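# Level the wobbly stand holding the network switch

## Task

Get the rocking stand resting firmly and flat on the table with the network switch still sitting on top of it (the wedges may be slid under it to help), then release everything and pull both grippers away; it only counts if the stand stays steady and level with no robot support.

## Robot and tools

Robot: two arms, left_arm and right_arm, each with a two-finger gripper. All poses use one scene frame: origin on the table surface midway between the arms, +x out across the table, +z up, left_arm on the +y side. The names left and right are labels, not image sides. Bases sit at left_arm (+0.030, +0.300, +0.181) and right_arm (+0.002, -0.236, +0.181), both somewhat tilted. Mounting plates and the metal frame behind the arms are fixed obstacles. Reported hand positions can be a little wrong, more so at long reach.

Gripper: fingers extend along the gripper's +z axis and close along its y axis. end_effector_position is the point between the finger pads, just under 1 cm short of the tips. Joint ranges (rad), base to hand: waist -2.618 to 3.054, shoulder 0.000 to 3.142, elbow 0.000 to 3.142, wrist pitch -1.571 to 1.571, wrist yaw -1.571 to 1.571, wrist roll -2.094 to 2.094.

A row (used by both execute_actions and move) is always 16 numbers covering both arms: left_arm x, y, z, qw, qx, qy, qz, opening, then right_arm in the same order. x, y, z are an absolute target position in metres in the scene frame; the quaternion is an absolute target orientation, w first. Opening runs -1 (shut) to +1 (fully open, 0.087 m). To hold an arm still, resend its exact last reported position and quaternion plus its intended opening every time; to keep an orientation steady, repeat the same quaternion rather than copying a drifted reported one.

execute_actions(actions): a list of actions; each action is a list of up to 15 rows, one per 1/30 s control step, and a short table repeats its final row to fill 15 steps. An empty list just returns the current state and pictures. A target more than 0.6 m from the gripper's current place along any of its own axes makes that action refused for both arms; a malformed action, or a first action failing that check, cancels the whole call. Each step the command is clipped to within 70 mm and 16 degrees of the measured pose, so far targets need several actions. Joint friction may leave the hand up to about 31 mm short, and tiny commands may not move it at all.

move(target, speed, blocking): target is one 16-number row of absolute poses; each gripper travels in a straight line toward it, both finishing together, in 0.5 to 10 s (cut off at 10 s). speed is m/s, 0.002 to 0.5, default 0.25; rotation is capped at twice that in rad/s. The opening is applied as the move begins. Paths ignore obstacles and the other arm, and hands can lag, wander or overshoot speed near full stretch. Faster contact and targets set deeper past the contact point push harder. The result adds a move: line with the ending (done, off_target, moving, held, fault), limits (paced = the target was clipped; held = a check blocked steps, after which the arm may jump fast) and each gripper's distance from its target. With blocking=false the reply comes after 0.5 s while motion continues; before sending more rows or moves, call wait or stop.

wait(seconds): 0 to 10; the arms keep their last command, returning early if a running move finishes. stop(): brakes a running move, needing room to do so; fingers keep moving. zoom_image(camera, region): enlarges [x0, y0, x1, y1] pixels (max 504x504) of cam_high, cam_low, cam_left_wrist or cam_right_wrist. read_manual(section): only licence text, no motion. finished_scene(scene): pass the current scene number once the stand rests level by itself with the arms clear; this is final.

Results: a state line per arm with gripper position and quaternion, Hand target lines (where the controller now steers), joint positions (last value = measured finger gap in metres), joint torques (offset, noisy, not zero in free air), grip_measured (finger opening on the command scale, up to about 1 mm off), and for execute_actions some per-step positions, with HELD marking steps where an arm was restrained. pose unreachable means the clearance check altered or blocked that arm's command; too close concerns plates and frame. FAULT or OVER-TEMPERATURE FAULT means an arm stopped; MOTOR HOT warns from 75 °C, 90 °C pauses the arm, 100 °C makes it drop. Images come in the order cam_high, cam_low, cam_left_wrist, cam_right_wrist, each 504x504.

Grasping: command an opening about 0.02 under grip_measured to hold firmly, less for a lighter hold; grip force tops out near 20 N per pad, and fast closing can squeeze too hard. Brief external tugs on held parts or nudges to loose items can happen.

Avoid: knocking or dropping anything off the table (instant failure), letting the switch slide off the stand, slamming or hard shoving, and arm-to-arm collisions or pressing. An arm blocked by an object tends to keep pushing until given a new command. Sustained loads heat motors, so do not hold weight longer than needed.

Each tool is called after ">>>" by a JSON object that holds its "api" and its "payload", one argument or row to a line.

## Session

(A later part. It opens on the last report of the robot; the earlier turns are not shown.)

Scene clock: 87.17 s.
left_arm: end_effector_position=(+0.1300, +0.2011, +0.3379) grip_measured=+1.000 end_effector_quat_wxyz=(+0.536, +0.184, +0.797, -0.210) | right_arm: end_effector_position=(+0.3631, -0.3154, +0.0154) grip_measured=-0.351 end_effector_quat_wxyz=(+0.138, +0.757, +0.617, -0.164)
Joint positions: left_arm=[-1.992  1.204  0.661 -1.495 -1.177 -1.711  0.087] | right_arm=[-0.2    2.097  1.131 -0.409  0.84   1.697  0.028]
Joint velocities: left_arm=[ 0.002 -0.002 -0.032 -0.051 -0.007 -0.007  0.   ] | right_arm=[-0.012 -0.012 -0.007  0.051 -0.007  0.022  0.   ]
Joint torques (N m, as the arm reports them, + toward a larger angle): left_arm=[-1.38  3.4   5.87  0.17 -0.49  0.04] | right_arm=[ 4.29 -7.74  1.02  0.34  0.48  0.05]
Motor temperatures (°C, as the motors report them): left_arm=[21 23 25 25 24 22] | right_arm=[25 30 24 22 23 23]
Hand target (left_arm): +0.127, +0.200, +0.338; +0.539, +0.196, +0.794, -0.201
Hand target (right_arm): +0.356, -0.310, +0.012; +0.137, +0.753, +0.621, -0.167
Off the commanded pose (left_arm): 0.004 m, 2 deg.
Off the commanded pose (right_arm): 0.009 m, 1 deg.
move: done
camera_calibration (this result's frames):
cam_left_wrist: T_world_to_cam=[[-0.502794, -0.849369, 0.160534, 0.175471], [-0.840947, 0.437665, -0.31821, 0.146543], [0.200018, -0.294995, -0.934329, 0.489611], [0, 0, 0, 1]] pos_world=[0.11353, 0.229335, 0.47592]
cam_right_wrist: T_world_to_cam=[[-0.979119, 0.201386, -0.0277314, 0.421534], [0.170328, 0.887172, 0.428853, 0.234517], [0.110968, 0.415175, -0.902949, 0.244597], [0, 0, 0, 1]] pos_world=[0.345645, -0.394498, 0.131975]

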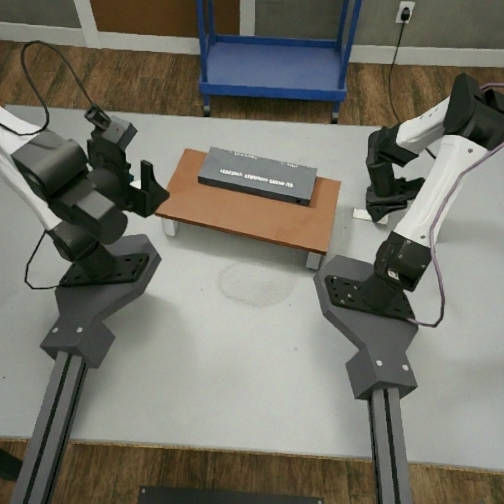

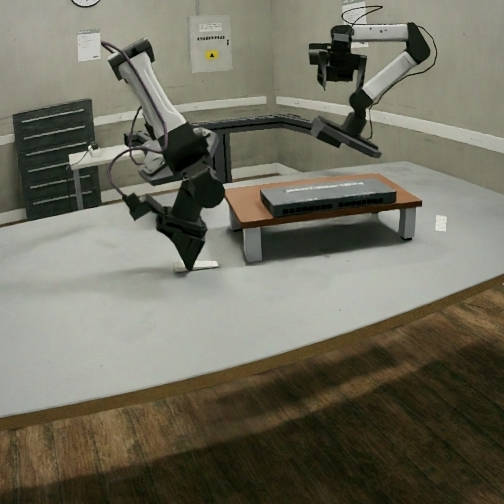

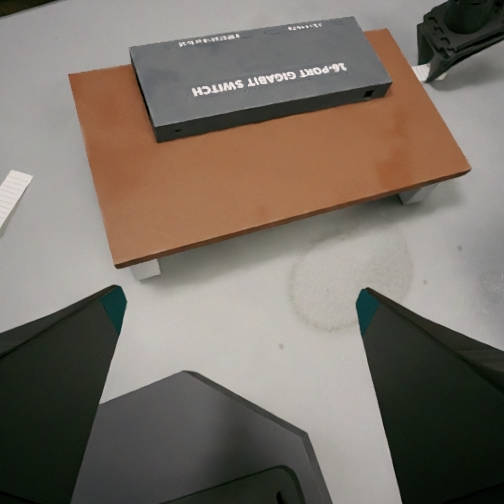

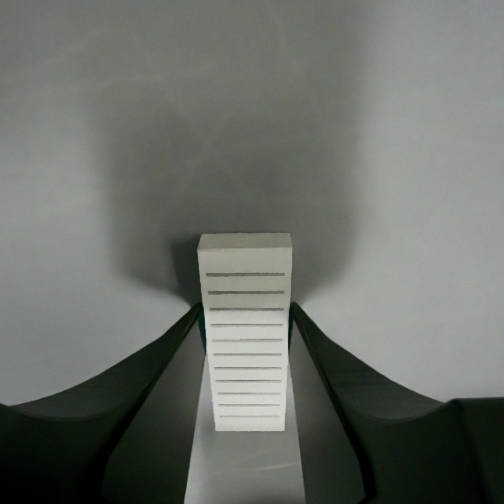

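>>> {"api": "move", "payload": {
  "target": [0.265,0.195,0.2,0,-0.383,0.924,0,-1,0.352,-0.31,0.005,0.137,0.753,0.621,-0.167,-0.4],
  "speed": 0.2
}}

>>> {"api": "move", "payload": {
  "target": [0.265,0.195,0.15,0,-0.383,0.924,0,-1,0.352,-0.31,0.005,0.137,0.753,0.621,-0.167,0.1],
  "speed": 0.06
}}

Scene clock: 99.03 s.
left_arm: end_effector_position=(+0.2657, +0.1972, +0.1964) grip_measured=-0.989 end_effector_quat_wxyz=(+0.014, -0.379, +0.925, +0.005) | right_arm: end_effector_position=(+0.3648, -0.3147, +0.0133) grip_measured=-0.351 end_effector_quat_wxyz=(+0.144, +0.761, +0.613, -0.157)
Joint positions: left_arm=[-0.447  1.664  0.993 -0.963 -0.5   -1.427  0.   ] | right_arm=[-0.2    2.097  1.116 -0.372  0.84   1.694  0.028]
Joint velocities: left_arm=[-0.002 -0.007 -0.012 -0.081  0.007 -0.037  0.   ] | right_arm=[-0.012 -0.002  0.002  0.007 -0.022  0.037 -0.001]
Joint torques (N m, as the arm reports them, + toward a larger angle): left_arm=[-2.31 -3.38  6.64  0.11 -0.1   0.04] | right_arm=[ 3.53 -7.02  0.71  0.42  0.44 -0.03]
Motor temperatures (°C, as the motors report them): left_arm=[21 23 26 25 24 22] | right_arm=[25 32 23 22 23 23]
Hand target (left_arm): +0.270, +0.195, +0.197; +0.007, -0.385, +0.923, +0.005
Hand target (right_arm): +0.352, -0.310, +0.005; +0.137, +0.753, +0.621, -0.167
Off the commanded pose (left_arm): 0.004 m, 2 deg.
Off the commanded pose (right_arm): 0.016 m, 2 deg.
move: off_target (right_arm)
camera_calibration (this result's frames):
cam_left_wrist: T_world_to_cam=[[0.72143, -0.692473, -0.00454621, -0.0607631], [-0.447862, -0.471577, 0.759628, 0.0805258], [-0.528166, -0.545982, -0.650342, 0.516333], [0, 0, 0, 1]] pos_world=[0.35261, 0.277806, 0.274347]
cam_right_wrist: T_world_to_cam=[[-0.977052, 0.207719, -0.047142, 0.424572], [0.167797, 0.886935, 0.430338, 0.235287], [0.131201, 0.412552, -0.901436, 0.234033], [0, 0, 0, 1]] pos_world=[0.344643, -0.393427, 0.129728]

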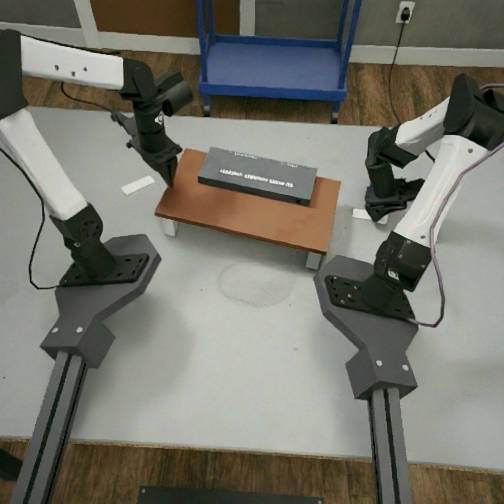

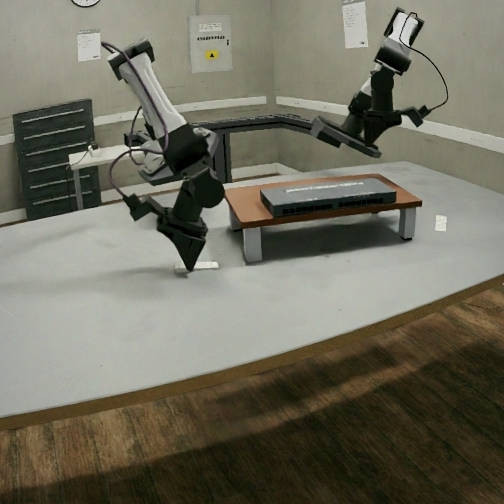

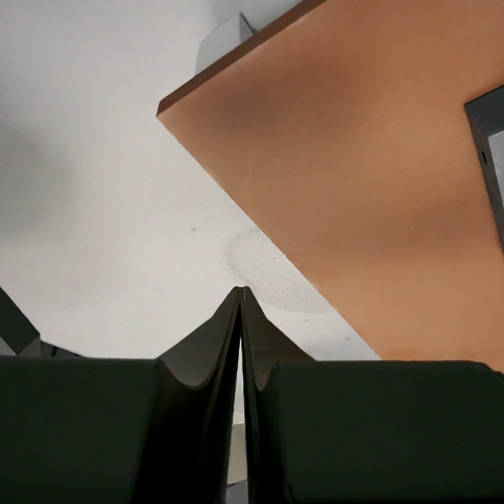

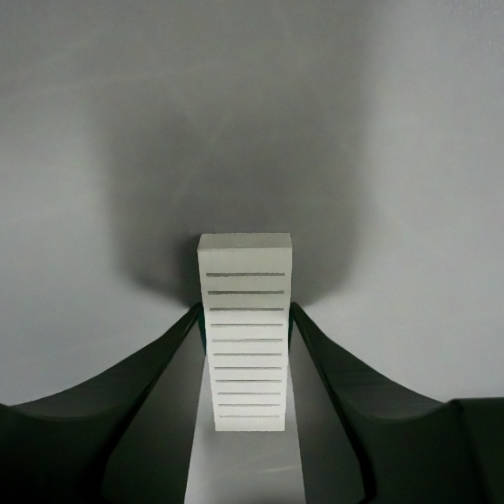

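Scene clock: 100.30 s.
left_arm: end_effector_position=(+0.2739, +0.1941, +0.1594) grip_measured=-0.989 end_effector_quat_wxyz=(+0.012, -0.388, +0.922, -0.009) | right_arm: end_effector_position=(+0.3656, -0.3149, +0.0134) grip_measured=+0.100 end_effector_quat_wxyz=(+0.145, +0.761, +0.612, -0.157)
Joint positions: left_arm=[-0.365  1.715  0.912 -0.763 -0.484 -1.343  0.   ] | right_arm=[-0.2    2.097  1.116 -0.368  0.84   1.693  0.048]
Joint velocities: left_arm=[-0.022 -0.007  0.002  0.007  0.022  0.066  0.   ] | right_arm=[-0.012  0.007  0.007  0.022  0.11   0.007 -0.   ]
Joint torques (N m, as the arm reports them, + toward a larger angle): left_arm=[-2.28 -3.84  2.62  0.39 -0.02  0.18] | right_arm=[ 3.49 -7.21  0.71  0.37  0.43 -0.04]
Motor temperatures (°C, as the motors report them): left_arm=[22 23 26 25 24 22] | right_arm=[25 32 23 22 23 23]
Hand target (left_arm): +0.265, +0.196, +0.150; -0.000, -0.383, +0.924, +0.001
Hand target (right_arm): +0.352, -0.310, +0.005; +0.137, +0.753, +0.621, -0.167
Off the commanded pose (left_arm): 0.013 m, 2 deg.
Off the commanded pose (right_arm): 0.017 m, 2 deg.
move: off_target (left_arm, right_arm)
camera_calibration (this result's frames):
cam_left_wrist: T_world_to_cam=[[0.734262, -0.678583, 0.0196251, -0.0790482], [-0.444648, -0.458886, 0.769228, 0.105948], [-0.512979, -0.573541, -0.638673, 0.494212], [0, 0, 0, 1]] pos_world=[0.358672, 0.278428, 0.235693]
cam_right_wrist: T_world_to_cam=[[-0.976702, 0.208649, -0.0501971, 0.425536], [0.167442, 0.887228, 0.429872, 0.23557], [0.134229, 0.411451, -0.901494, 0.232594], [0, 0, 0, 1]] pos_world=[0.344957, -0.393494, 0.129778]

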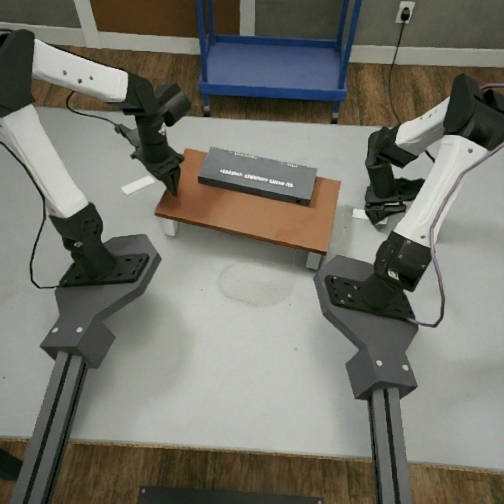

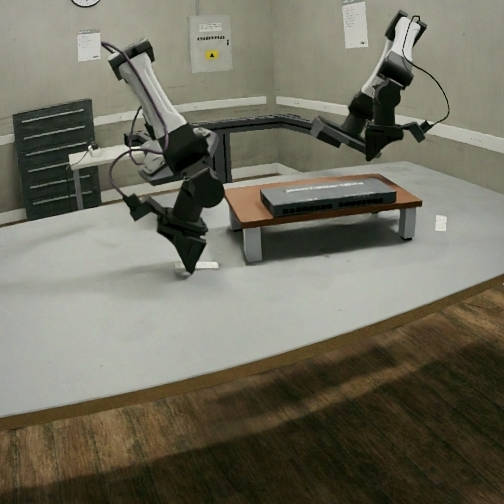

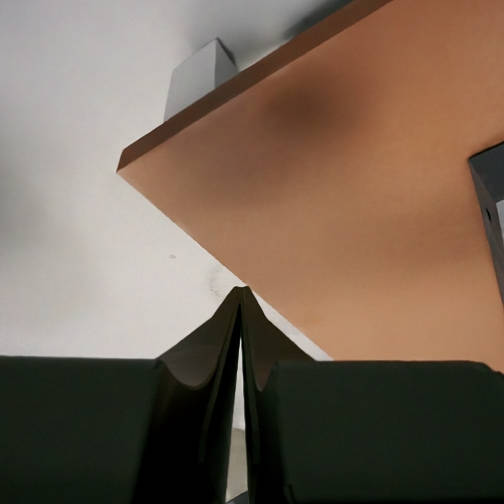

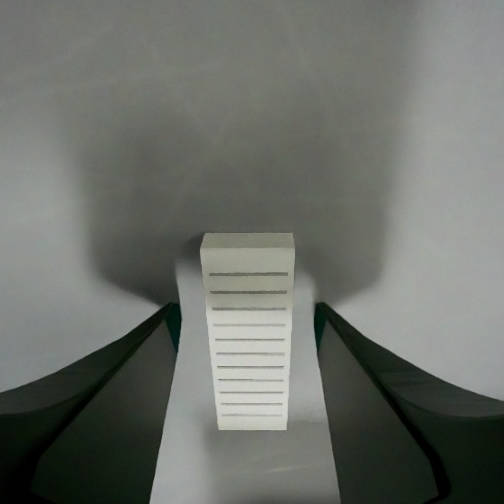

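>>> {"api": "move", "payload": {
  "target": [0.262,0.21,0.135,0,-0.383,0.924,0,-1,0.362,-0.331,0.035,0,0.772,0.636,0,0.1],
  "speed": 0.1
}}

Scene clock: 109.63 s.
left_arm: end_effector_position=(+0.2691, +0.2078, +0.1395) grip_measured=-0.989 end_effector_quat_wxyz=(+0.008, -0.383, +0.924, -0.002) | right_arm: end_effector_position=(+0.3650, -0.3310, +0.0306) grip_measured=+0.100 end_effector_quat_wxyz=(+0.003, +0.773, +0.634, -0.004)
Joint positions: left_arm=[-0.3    1.715  0.847 -0.683 -0.484 -1.268  0.   ] | right_arm=[-0.422  1.945  1.116 -0.409  0.357  1.43   0.048]
Joint velocities: left_arm=[-0.007  0.002 -0.002  0.022  0.081 -0.007 -0.   ] | right_arm=[ 0.012 -0.017 -0.012 -0.007 -0.007 -0.066  0.   ]
Joint torques (N m, as the arm reports them, + toward a larger angle): left_arm=[-2.17 -5.35  2.25  0.37 -0.04  0.13] | right_arm=[ 2.53 -9.64  2.32  0.14  0.1  -0.02]
Motor temperatures (°C, as the motors report them): left_arm=[22 23 25 25 24 22] | right_arm=[25 33 23 22 23 23]
Hand target (left_arm): +0.262, +0.210, +0.135; +0.000, -0.383, +0.924, +0.001
Hand target (right_arm): +0.362, -0.332, +0.035; -0.001, +0.772, +0.635, -0.001
Off the commanded pose (left_arm): 0.009 m, 1 deg.
Off the commanded pose (right_arm): 0.005 m, 1 deg.
move: done
camera_calibration (this result's frames):
cam_left_wrist: T_world_to_cam=[[0.727649, -0.685941, 0.00343487, -0.0602088], [-0.438585, -0.46139, 0.771209, 0.124007], [-0.527419, -0.562675, -0.636573, 0.488229], [0, 0, 0, 1]] pos_world=[0.3557, 0.290631, 0.215365]
cam_right_wrist: T_world_to_cam=[[-0.978617, 0.204868, -0.0183971, 0.427728], [0.119274, 0.638062, 0.760691, 0.167551], [0.16758, 0.742231, -0.648853, 0.344356], [0, 0, 0, 1]] pos_world=[0.34089, -0.450127, 0.103851]

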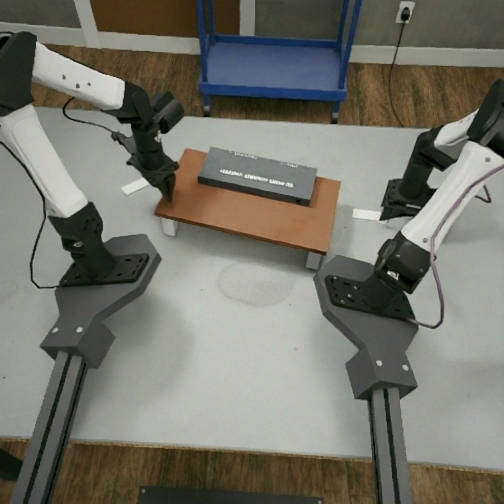

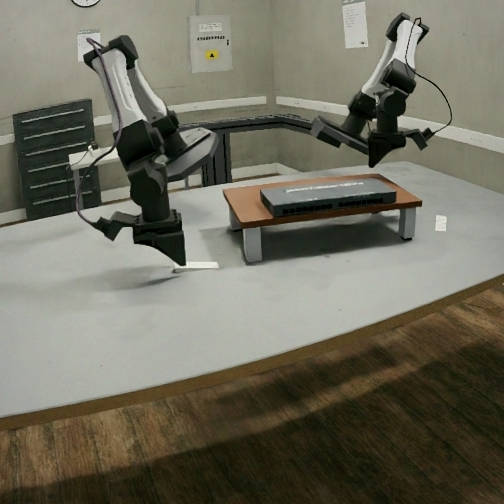

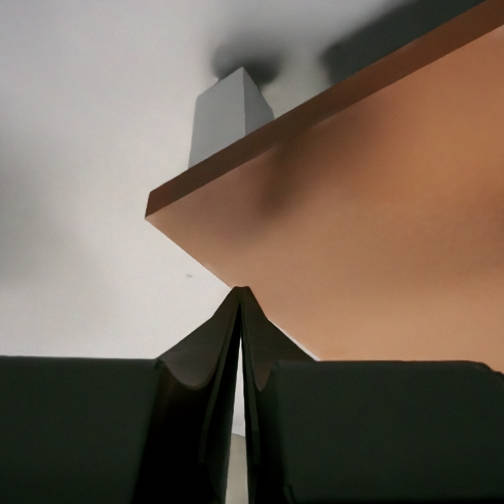

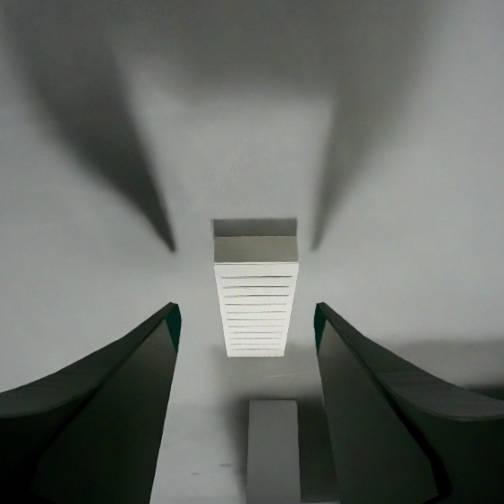

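>>> {"api": "move", "payload": {
  "target": [0.262,0.21,0.108,0,-0.383,0.924,0,-1,0.358,-0.331,0.006,0,0.772,0.636,0,0.1],
  "speed": 0.03
}}

>>> {"api": "zoom_image", "payload": {
  "camera": "cam_low",
  "region": [150, 200, 290, 280]
}}

Scene clock: 120.27 s.
left_arm: end_effector_position=(+0.2729, +0.2086, +0.1170) grip_measured=-0.989 end_effector_quat_wxyz=(+0.014, -0.388, +0.921, -0.009) | right_arm: end_effector_position=(+0.3695, -0.3369, +0.0130) grip_measured=+0.100 end_effector_quat_wxyz=(+0.012, +0.775, +0.632, +0.003)
Joint positions: left_arm=[-0.254  1.755  0.8   -0.552 -0.483 -1.216  0.   ] | right_arm=[-0.451  1.992  1.116 -0.329  0.344  1.398  0.048]
Joint velocities: left_arm=[-0.002 -0.017  0.007  0.007 -0.022  0.022 -0.001] | right_arm=[-0.012 -0.002  0.007 -0.037 -0.037  0.022  0.001]
Joint torques (N m, as the arm reports them, + toward a larger angle): left_arm=[-2.22 -3.95  2.01  0.4  -0.01  0.21] | right_arm=[ 2.44 -7.95  0.96  0.47  0.11 -0.05]
Motor temperatures (°C, as the motors report them): left_arm=[22 24 24 25 24 22] | right_arm=[25 35 23 21 23 23]
Hand target (left_arm): +0.262, +0.210, +0.108; -0.000, -0.383, +0.924, +0.000
Hand target (right_arm): +0.358, -0.331, +0.006; -0.000, +0.772, +0.636, -0.000
Off the commanded pose (left_arm): 0.014 m, 2 deg.
Off the commanded pose (right_arm): 0.015 m, 2 deg.
move: off_target (left_arm, right_arm)
camera_calibration (this result's frames):
cam_left_wrist: T_world_to_cam=[[0.734321, -0.678509, 0.0199451, -0.0676818], [-0.44626, -0.460411, 0.767381, 0.145802], [-0.511492, -0.572405, -0.640881, 0.474608], [0, 0, 0, 1]] pos_world=[0.357524, 0.292874, 0.193631]
cam_right_wrist: T_world_to_cam=[[-0.977004, 0.209205, -0.0411742, 0.434164], [0.105295, 0.641315, 0.760019, 0.190477], [0.185406, 0.738206, -0.648596, 0.32869], [0, 0, 0, 1]] pos_world=[0.343183, -0.455626, 0.0862974]

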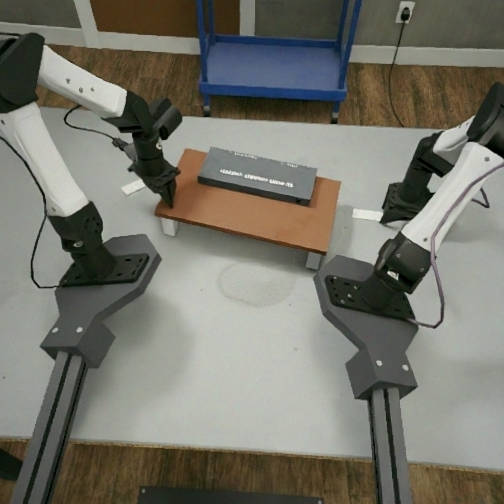

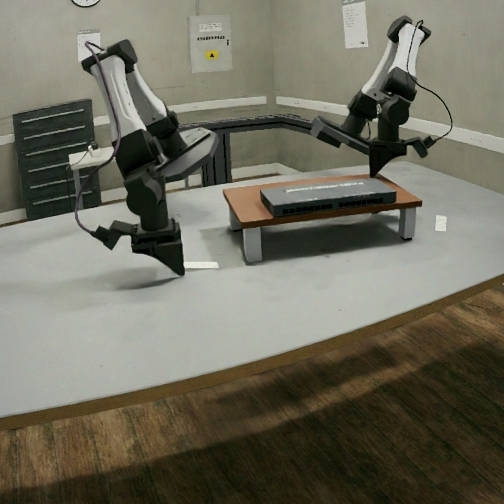

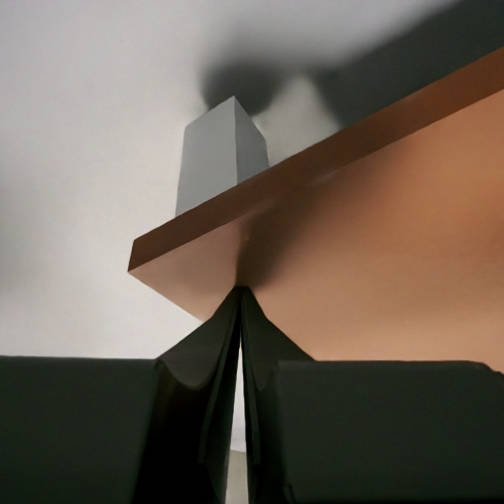

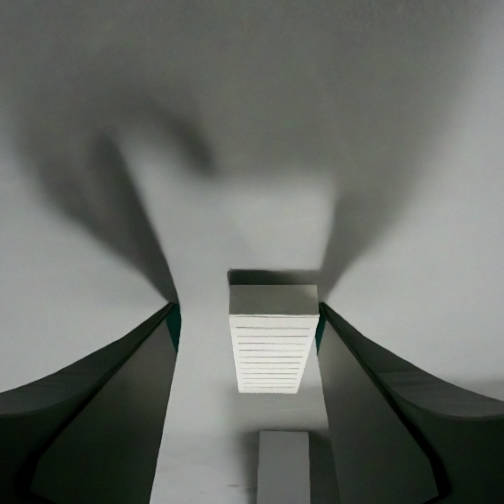

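Region (150, 200, 290, 280) of cam_low's 504x504 image, scaled by 3.600, with more detail than that image has; it fills the top 288 rows of this view, and the rest is white.

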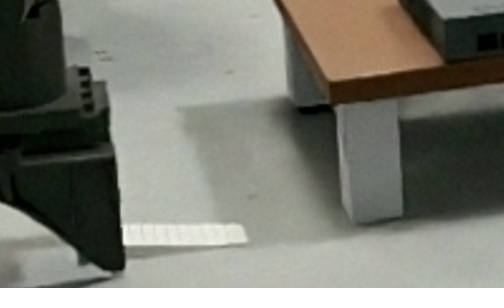

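>>> {"api": "move", "payload": {
  "target": [0.262,0.21,0.095,0,-0.383,0.924,0,-1,0.345,-0.322,0.008,0,0.772,0.636,0,0.1],
  "speed": 0.02
}}

>>> {"api": "zoom_image", "payload": {
  "camera": "cam_low",
  "region": [150, 200, 290, 280]
}}

Scene clock: 125.67 s.
left_arm: end_effector_position=(+0.2754, +0.2102, +0.1089) grip_measured=-0.989 end_effector_quat_wxyz=(+0.016, -0.387, +0.922, -0.010) | right_arm: end_effector_position=(+0.3634, -0.3339, +0.0111) grip_measured=+0.100 end_effector_quat_wxyz=(+0.021, +0.777, +0.629, +0.008)
Joint positions: left_arm=[-0.232  1.772  0.789 -0.506 -0.482 -1.187  0.   ] | right_arm=[-0.451  1.971  1.054 -0.264  0.344  1.399  0.048]
Joint velocities: left_arm=[-0.012  0.007  0.002 -0.022 -0.007 -0.007 -0.001] | right_arm=[ 0.007 -0.012  0.012  0.051  0.007 -0.037  0.001]
Joint torques (N m, as the arm reports them, + toward a larger angle): left_arm=[-2.13 -2.99  1.37  0.62 -0.03  0.15] | right_arm=[ 3.21 -8.5   0.09  0.24  0.1   0.06]
Motor temperatures (°C, as the motors report them): left_arm=[22 24 24 25 24 22] | right_arm=[25 35 23 22 23 23]
Hand target (left_arm): +0.262, +0.211, +0.096; +0.000, -0.383, +0.924, +0.000
Hand target (right_arm): +0.345, -0.323, +0.008; +0.000, +0.772, +0.636, -0.000
Off the commanded pose (left_arm): 0.019 m, 2 deg.
Off the commanded pose (right_arm): 0.022 m, 3 deg.
move: off_target (left_arm, right_arm)
camera_calibration (this result's frames):
cam_left_wrist: T_world_to_cam=[[0.732736, -0.680071, 0.0245209, -0.0679384], [-0.451362, -0.458718, 0.765409, 0.155152], [-0.509284, -0.57191, -0.643077, 0.471049], [0, 0, 0, 1]] pos_world=[0.359708, 0.294366, 0.185833]
cam_right_wrist: T_world_to_cam=[[-0.973967, 0.217797, -0.0628734, 0.429527], [0.0956577, 0.646316, 0.75705, 0.195798], [0.205519, 0.731327, -0.650324, 0.316761], [0, 0, 0, 1]] pos_world=[0.334515, -0.451753, 0.0847743]

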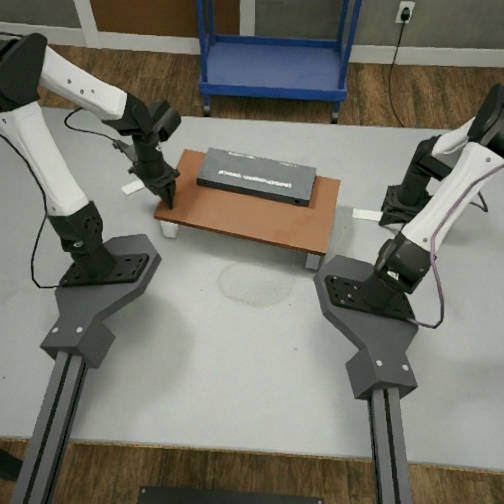

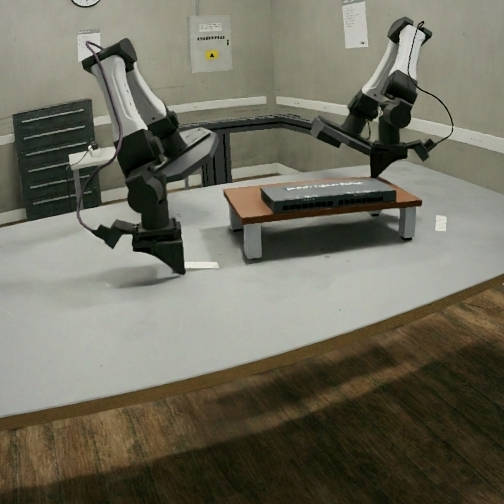

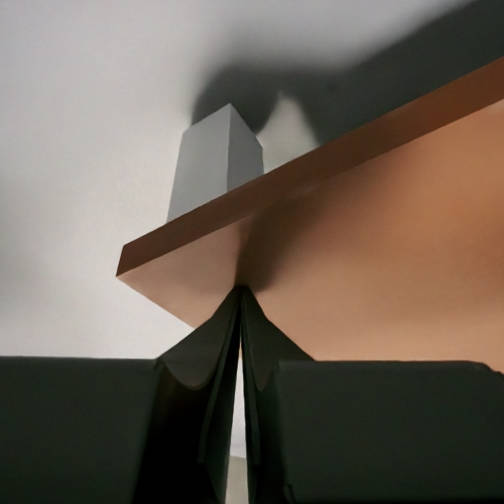

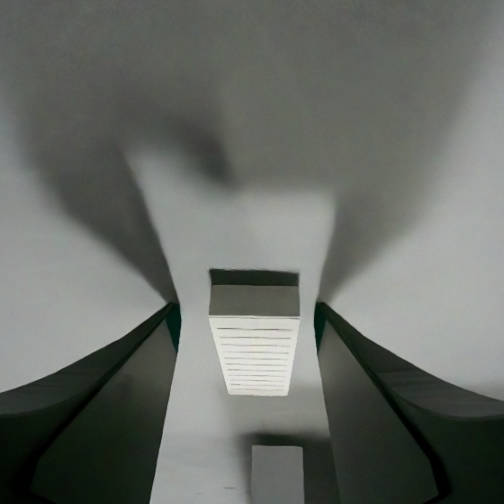

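Region (150, 200, 290, 280) of cam_low's 504x504 image, scaled by 3.600, with more detail than that image has; it fills the top 288 rows of this view, and the rest is white.

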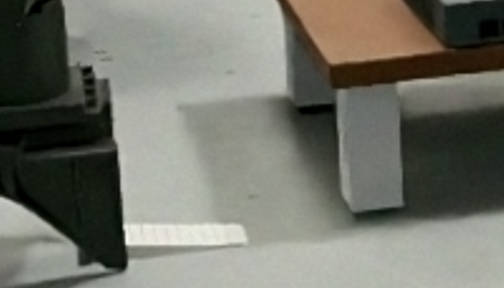

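>>> {"api": "move", "payload": {
  "target": [0.262,0.21,0.088,0,-0.383,0.924,0,-1,0.345,-0.322,0.008,0,0.772,0.636,0,-0.42],
  "speed": 0.02
}}

>>> {"api": "move", "payload": {
  "target": [0.262,0.21,0.088,0,-0.383,0.924,0,-1,0.345,-0.275,0.012,0,0.772,0.636,0,-0.42],
  "speed": 0.03
}}

>>> {"api": "zoom_image", "payload": {
  "camera": "cam_low",
  "region": [150, 200, 290, 280]
}}

Scene clock: 131.97 s.
left_arm: end_effector_position=(+0.2751, +0.2102, +0.1084) grip_measured=-0.989 end_effector_quat_wxyz=(+0.015, -0.381, +0.924, -0.011) | right_arm: end_effector_position=(+0.3611, -0.3331, +0.0110) grip_measured=-0.348 end_effector_quat_wxyz=(+0.018, +0.776, +0.630, +0.006)
Joint positions: left_arm=[-0.23   1.773  0.789 -0.503 -0.478 -1.172  0.   ] | right_arm=[-0.451  1.971  1.054 -0.273  0.345  1.398  0.029]
Joint velocities: left_arm=[ 0.007  0.007  0.002 -0.051  0.007 -0.051 -0.   ] | right_arm=[ 0.002  0.007  0.007 -0.095 -0.081 -0.037 -0.   ]
Joint torques (N m, as the arm reports them, + toward a larger angle): left_arm=[-1.52 -1.98  0.62  0.88 -0.06  0.05] | right_arm=[ 3.21 -8.49  0.07  0.33  0.1   0.03]
Motor temperatures (°C, as the motors report them): left_arm=[22 24 24 25 24 22] | right_arm=[25 36 23 21 23 23]
Hand target (left_arm): +0.261, +0.211, +0.090; -0.000, -0.383, +0.924, +0.000
Hand target (right_arm): +0.345, -0.322, +0.008; -0.000, +0.772, +0.636, -0.000
Off the commanded pose (left_arm): 0.024 m, 2 deg.
Off the commanded pose (right_arm): 0.020 m, 2 deg.
move: off_target (left_arm, right_arm)
camera_calibration (this result's frames):
cam_left_wrist: T_world_to_cam=[[0.723826, -0.689493, 0.0259742, -0.0635008], [-0.456414, -0.45023, 0.767449, 0.154768], [-0.517457, -0.567355, -0.640583, 0.471619], [0, 0, 0, 1]] pos_world=[0.360644, 0.293473, 0.184984]
cam_right_wrist: T_world_to_cam=[[-0.975351, 0.213898, -0.0542045, 0.426193], [0.0993276, 0.644945, 0.757747, 0.193819], [0.19704, 0.733685, -0.650293, 0.320448], [0, 0, 0, 1]] pos_world=[0.333295, -0.451272, 0.0846211]

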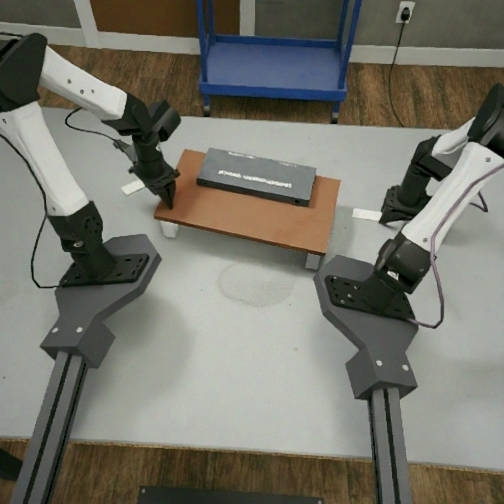

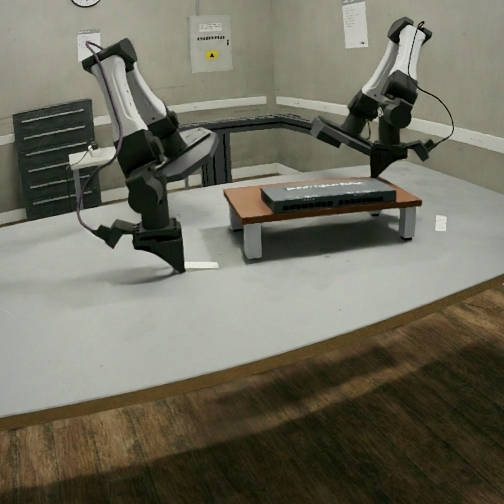

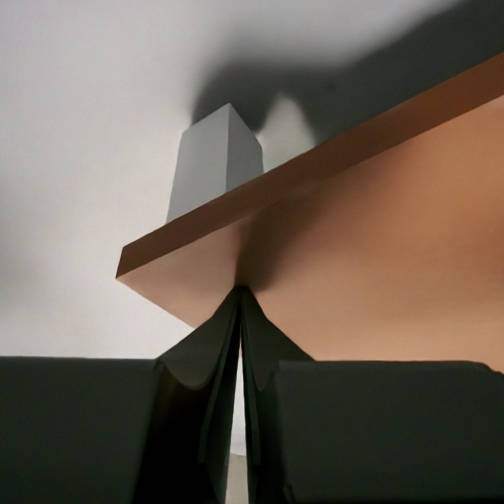

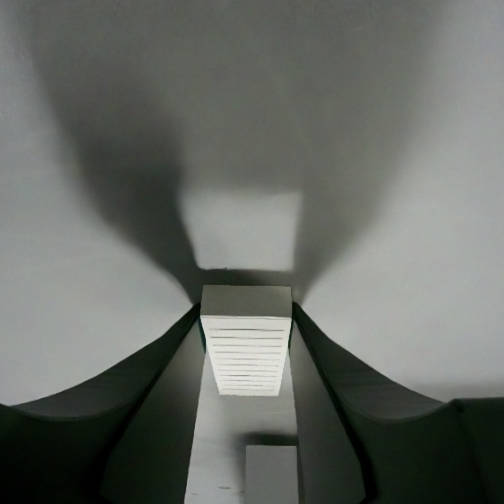

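Scene clock: 134.23 s.
left_arm: end_effector_position=(+0.2751, +0.2102, +0.1084) grip_measured=-0.989 end_effector_quat_wxyz=(+0.015, -0.381, +0.925, -0.011) | right_arm: end_effector_position=(+0.3554, -0.2830, +0.0190) grip_measured=-0.348 end_effector_quat_wxyz=(+0.008, +0.775, +0.632, +0.009)
Joint positions: left_arm=[-0.23   1.773  0.789 -0.503 -0.478 -1.171  0.   ] | right_arm=[-0.324  1.971  0.991 -0.269  0.374  1.527  0.029]
Joint velocities: left_arm=[-0.002  0.017 -0.027 -0.051 -0.037  0.095  0.   ] | right_arm=[-0.002  0.017  0.012  0.007 -0.007  0.037  0.002]
Joint torques (N m, as the arm reports them, + toward a larger angle): left_arm=[-1.5  -1.97  0.65  0.9  -0.05  0.09] | right_arm=[ 3.76 -6.64  0.87  0.46  0.17  0.09]
Motor temperatures (°C, as the motors report them): left_arm=[22 24 24 25 24 22] | right_arm=[25 36 23 21 23 23]
Hand target (left_arm): +0.261, +0.211, +0.090; -0.000, -0.383, +0.924, +0.001
Hand target (right_arm): +0.344, -0.275, +0.012; +0.000, +0.772, +0.636, +0.000
Off the commanded pose (left_arm): 0.024 m, 2 deg.
Off the commanded pose (right_arm): 0.015 m, 1 deg.
move: off_target (left_arm, right_arm)
camera_calibration (this result's frames):
cam_left_wrist: T_world_to_cam=[[0.7233, -0.690046, 0.0259606, -0.0632067], [-0.456763, -0.449903, 0.767433, 0.154797], [-0.517884, -0.566943, -0.640603, 0.471653], [0, 0, 0, 1]] pos_world=[0.360685, 0.293429, 0.184986]
cam_right_wrist: T_world_to_cam=[[-0.97671, 0.210284, -0.0426389, 0.409614], [0.102426, 0.631572, 0.768522, 0.150877], [0.188538, 0.746256, -0.638401, 0.296356], [0, 0, 0, 1]] pos_world=[0.328746, -0.402582, 0.090707]

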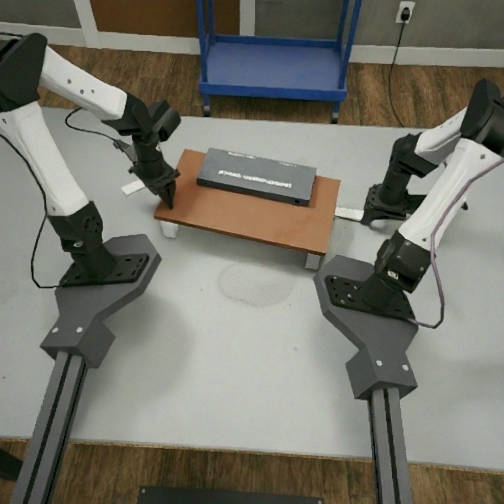

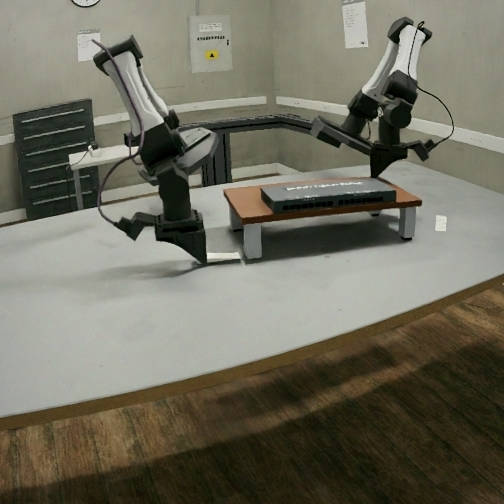

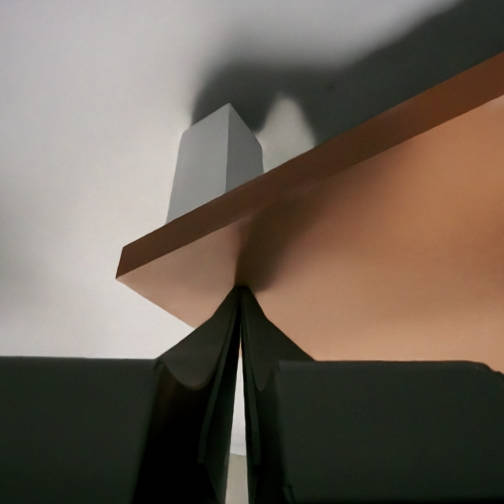

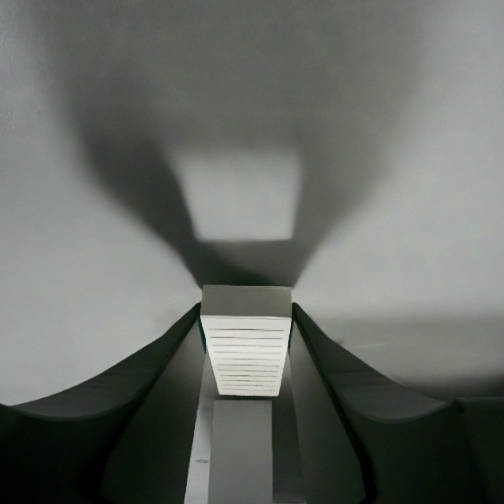

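Region (150, 200, 290, 280) of cam_low's 504x504 image, scaled by 3.600, with more detail than that image has; it fills the top 288 rows of this view, and the rest is white.

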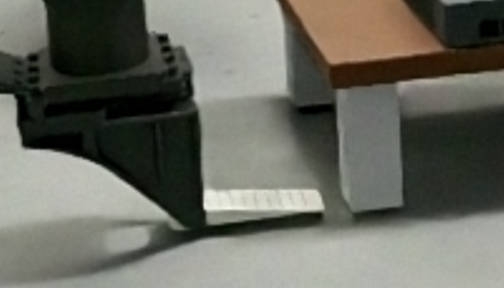

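Lifted 8 mm; lower first (which drifts +x, as wanted).

>>> {"api": "move", "payload": {
  "target": [0.262,0.21,0.088,0,-0.383,0.924,0,-1,0.347,-0.277,0.0,0,0.772,0.636,0,-0.42],
  "speed": 0.02
}}

>>> {"api": "zoom_image", "payload": {
  "camera": "cam_low",
  "region": [150, 200, 290, 280]
}}

Scene clock: 142.73 s.
left_arm: end_effector_position=(+0.2751, +0.2102, +0.1084) grip_measured=-0.989 end_effector_quat_wxyz=(+0.015, -0.381, +0.925, -0.011) | right_arm: end_effector_position=(+0.3523, -0.2790, +0.0106) grip_measured=-0.348 end_effector_quat_wxyz=(+0.004, +0.772, +0.636, +0.005)
Joint positions: left_arm=[-0.23   1.773  0.789 -0.503 -0.478 -1.171  0.   ] | right_arm=[-0.324  2.002  0.991 -0.252  0.374  1.523  0.029]
Joint velocities: left_arm=[ 0.007 -0.002 -0.012  0.037 -0.022  0.007 -0.   ] | right_arm=[-0.002 -0.012  0.007 -0.037 -0.095  0.037  0.   ]
Joint torques (N m, as the arm reports them, + toward a larger angle): left_arm=[-1.51 -1.97  0.63  0.9  -0.05  0.09] | right_arm=[ 2.34 -5.86  1.81  0.65  0.14 -0.02]
Motor temperatures (°C, as the motors report them): left_arm=[22 24 23 26 24 22] | right_arm=[25 35 23 22 23 23]
Hand target (left_arm): +0.261, +0.211, +0.090; -0.000, -0.383, +0.924, +0.000
Hand target (right_arm): +0.347, -0.277, +0.000; -0.000, +0.772, +0.636, -0.000
Off the commanded pose (left_arm): 0.024 m, 2 deg.
Off the commanded pose (right_arm): 0.012 m, 1 deg.
move: off_target (left_arm, right_arm)
camera_calibration (this result's frames):
cam_left_wrist: T_world_to_cam=[[0.7233, -0.690046, 0.0259606, -0.0632067], [-0.456763, -0.449903, 0.767433, 0.154797], [-0.517884, -0.566943, -0.640603, 0.471653], [0, 0, 0, 1]] pos_world=[0.360685, 0.293429, 0.184986]
cam_right_wrist: T_world_to_cam=[[-0.979068, 0.201223, -0.0305791, 0.403476], [0.105683, 0.631005, 0.768547, 0.153813], [0.173945, 0.749228, -0.639062, 0.294552], [0, 0, 0, 1]] pos_world=[0.32754, -0.398932, 0.0823627]

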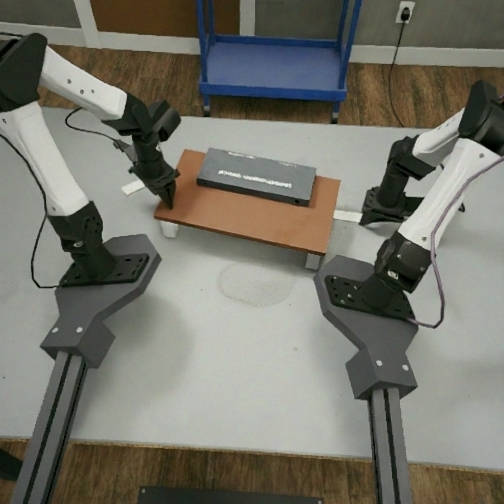

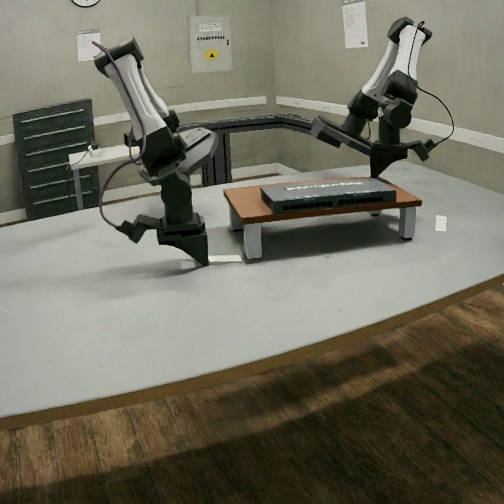

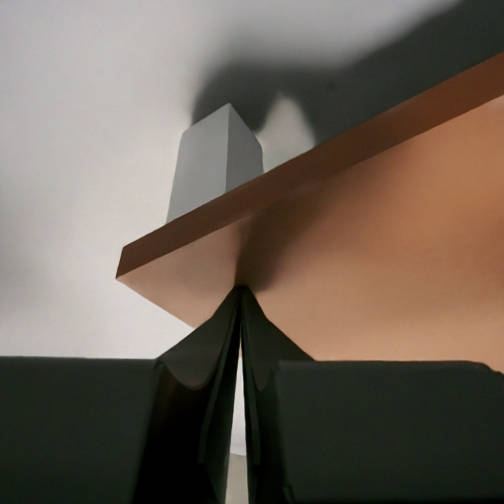

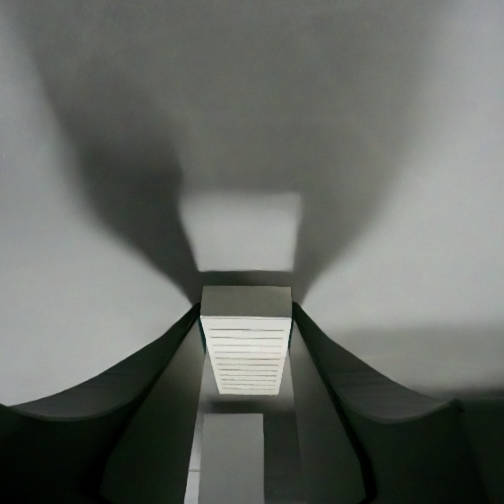

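Region (150, 200, 290, 280) of cam_low's 504x504 image, scaled by 3.600, with more detail than that image has; it fills the top 288 rows of this view, and the rest is white.

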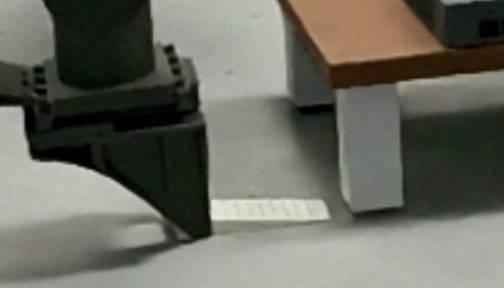

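>>> {"api": "move", "payload": {
  "target": [0.262,0.21,0.088,0,-0.383,0.924,0,-1,0.370,-0.243,0.001,0,0.772,0.636,0,-0.42],
  "speed": 0.015
}}

>>> {"api": "zoom_image", "payload": {
  "camera": "cam_low",
  "region": [150, 200, 290, 280]
}}

Scene clock: 148.00 s.
left_arm: end_effector_position=(+0.2751, +0.2102, +0.1084) grip_measured=-0.989 end_effector_quat_wxyz=(+0.015, -0.381, +0.925, -0.011) | right_arm: end_effector_position=(+0.3723, -0.2484, +0.0105) grip_measured=-0.348 end_effector_quat_wxyz=(+0.009, +0.774, +0.634, +0.009)
Joint positions: left_arm=[-0.23   1.773  0.789 -0.503 -0.478 -1.171  0.   ] | right_arm=[-0.231  2.072  1.058 -0.27   0.403  1.618  0.029]
Joint velocities: left_arm=[ 0.002  0.007  0.017 -0.066  0.007 -0.007 -0.   ] | right_arm=[ 0.002  0.032 -0.002 -0.051  0.007 -0.007  0.001]
Joint torques (N m, as the arm reports them, + toward a larger angle): left_arm=[-1.52 -1.97  0.63  0.9  -0.05  0.08] | right_arm=[ 3.75 -5.09  3.66  0.24  0.17  0.1 ]
Motor temperatures (°C, as the motors report them): left_arm=[22 24 23 26 24 22] | right_arm=[25 35 23 22 23 23]
Hand target (left_arm): +0.261, +0.211, +0.090; -0.000, -0.383, +0.924, +0.000
Hand target (right_arm): +0.369, -0.242, +0.001; +0.000, +0.772, +0.636, +0.000
Off the commanded pose (left_arm): 0.024 m, 2 deg.
Off the commanded pose (right_arm): 0.011 m, 1 deg.
move: off_target (left_arm, right_arm)
camera_calibration (this result's frames):
cam_left_wrist: T_world_to_cam=[[0.7233, -0.690046, 0.0259606, -0.0632067], [-0.456763, -0.449903, 0.767433, 0.154797], [-0.517884, -0.566943, -0.640603, 0.471653], [0, 0, 0, 1]] pos_world=[0.360685, 0.293429, 0.184986]
cam_right_wrist: T_world_to_cam=[[-0.977503, 0.206232, -0.044236, 0.417707], [0.0988778, 0.633303, 0.767561, 0.135535], [0.18631, 0.745919, -0.639447, 0.262683], [0, 0, 0, 1]] pos_world=[0.345967, -0.367919, 0.0824184]

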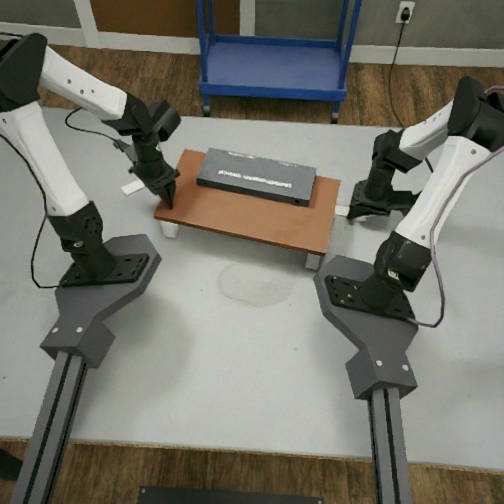

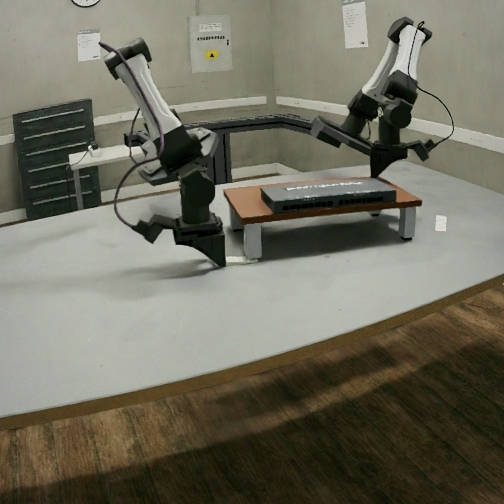

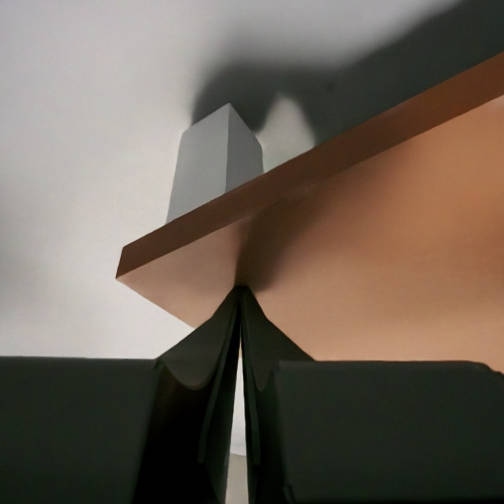

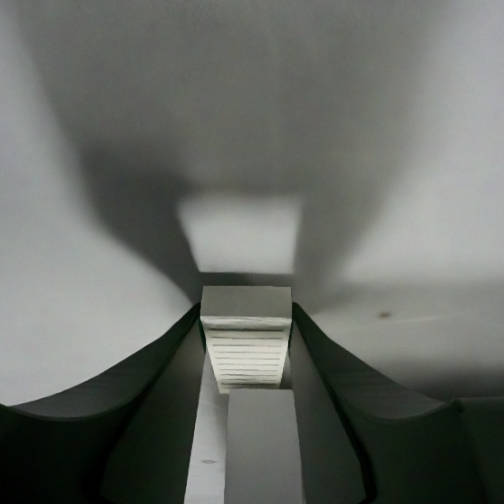

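Region (150, 200, 290, 280) of cam_low's 504x504 image, scaled by 3.600, with more detail than that image has; it fills the top 288 rows of this view, and the rest is white.

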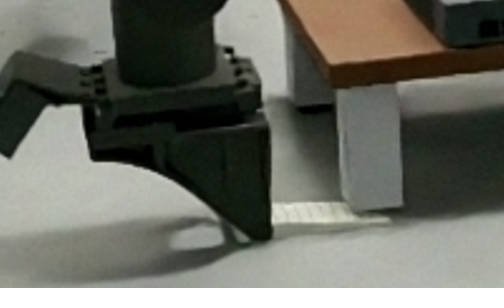

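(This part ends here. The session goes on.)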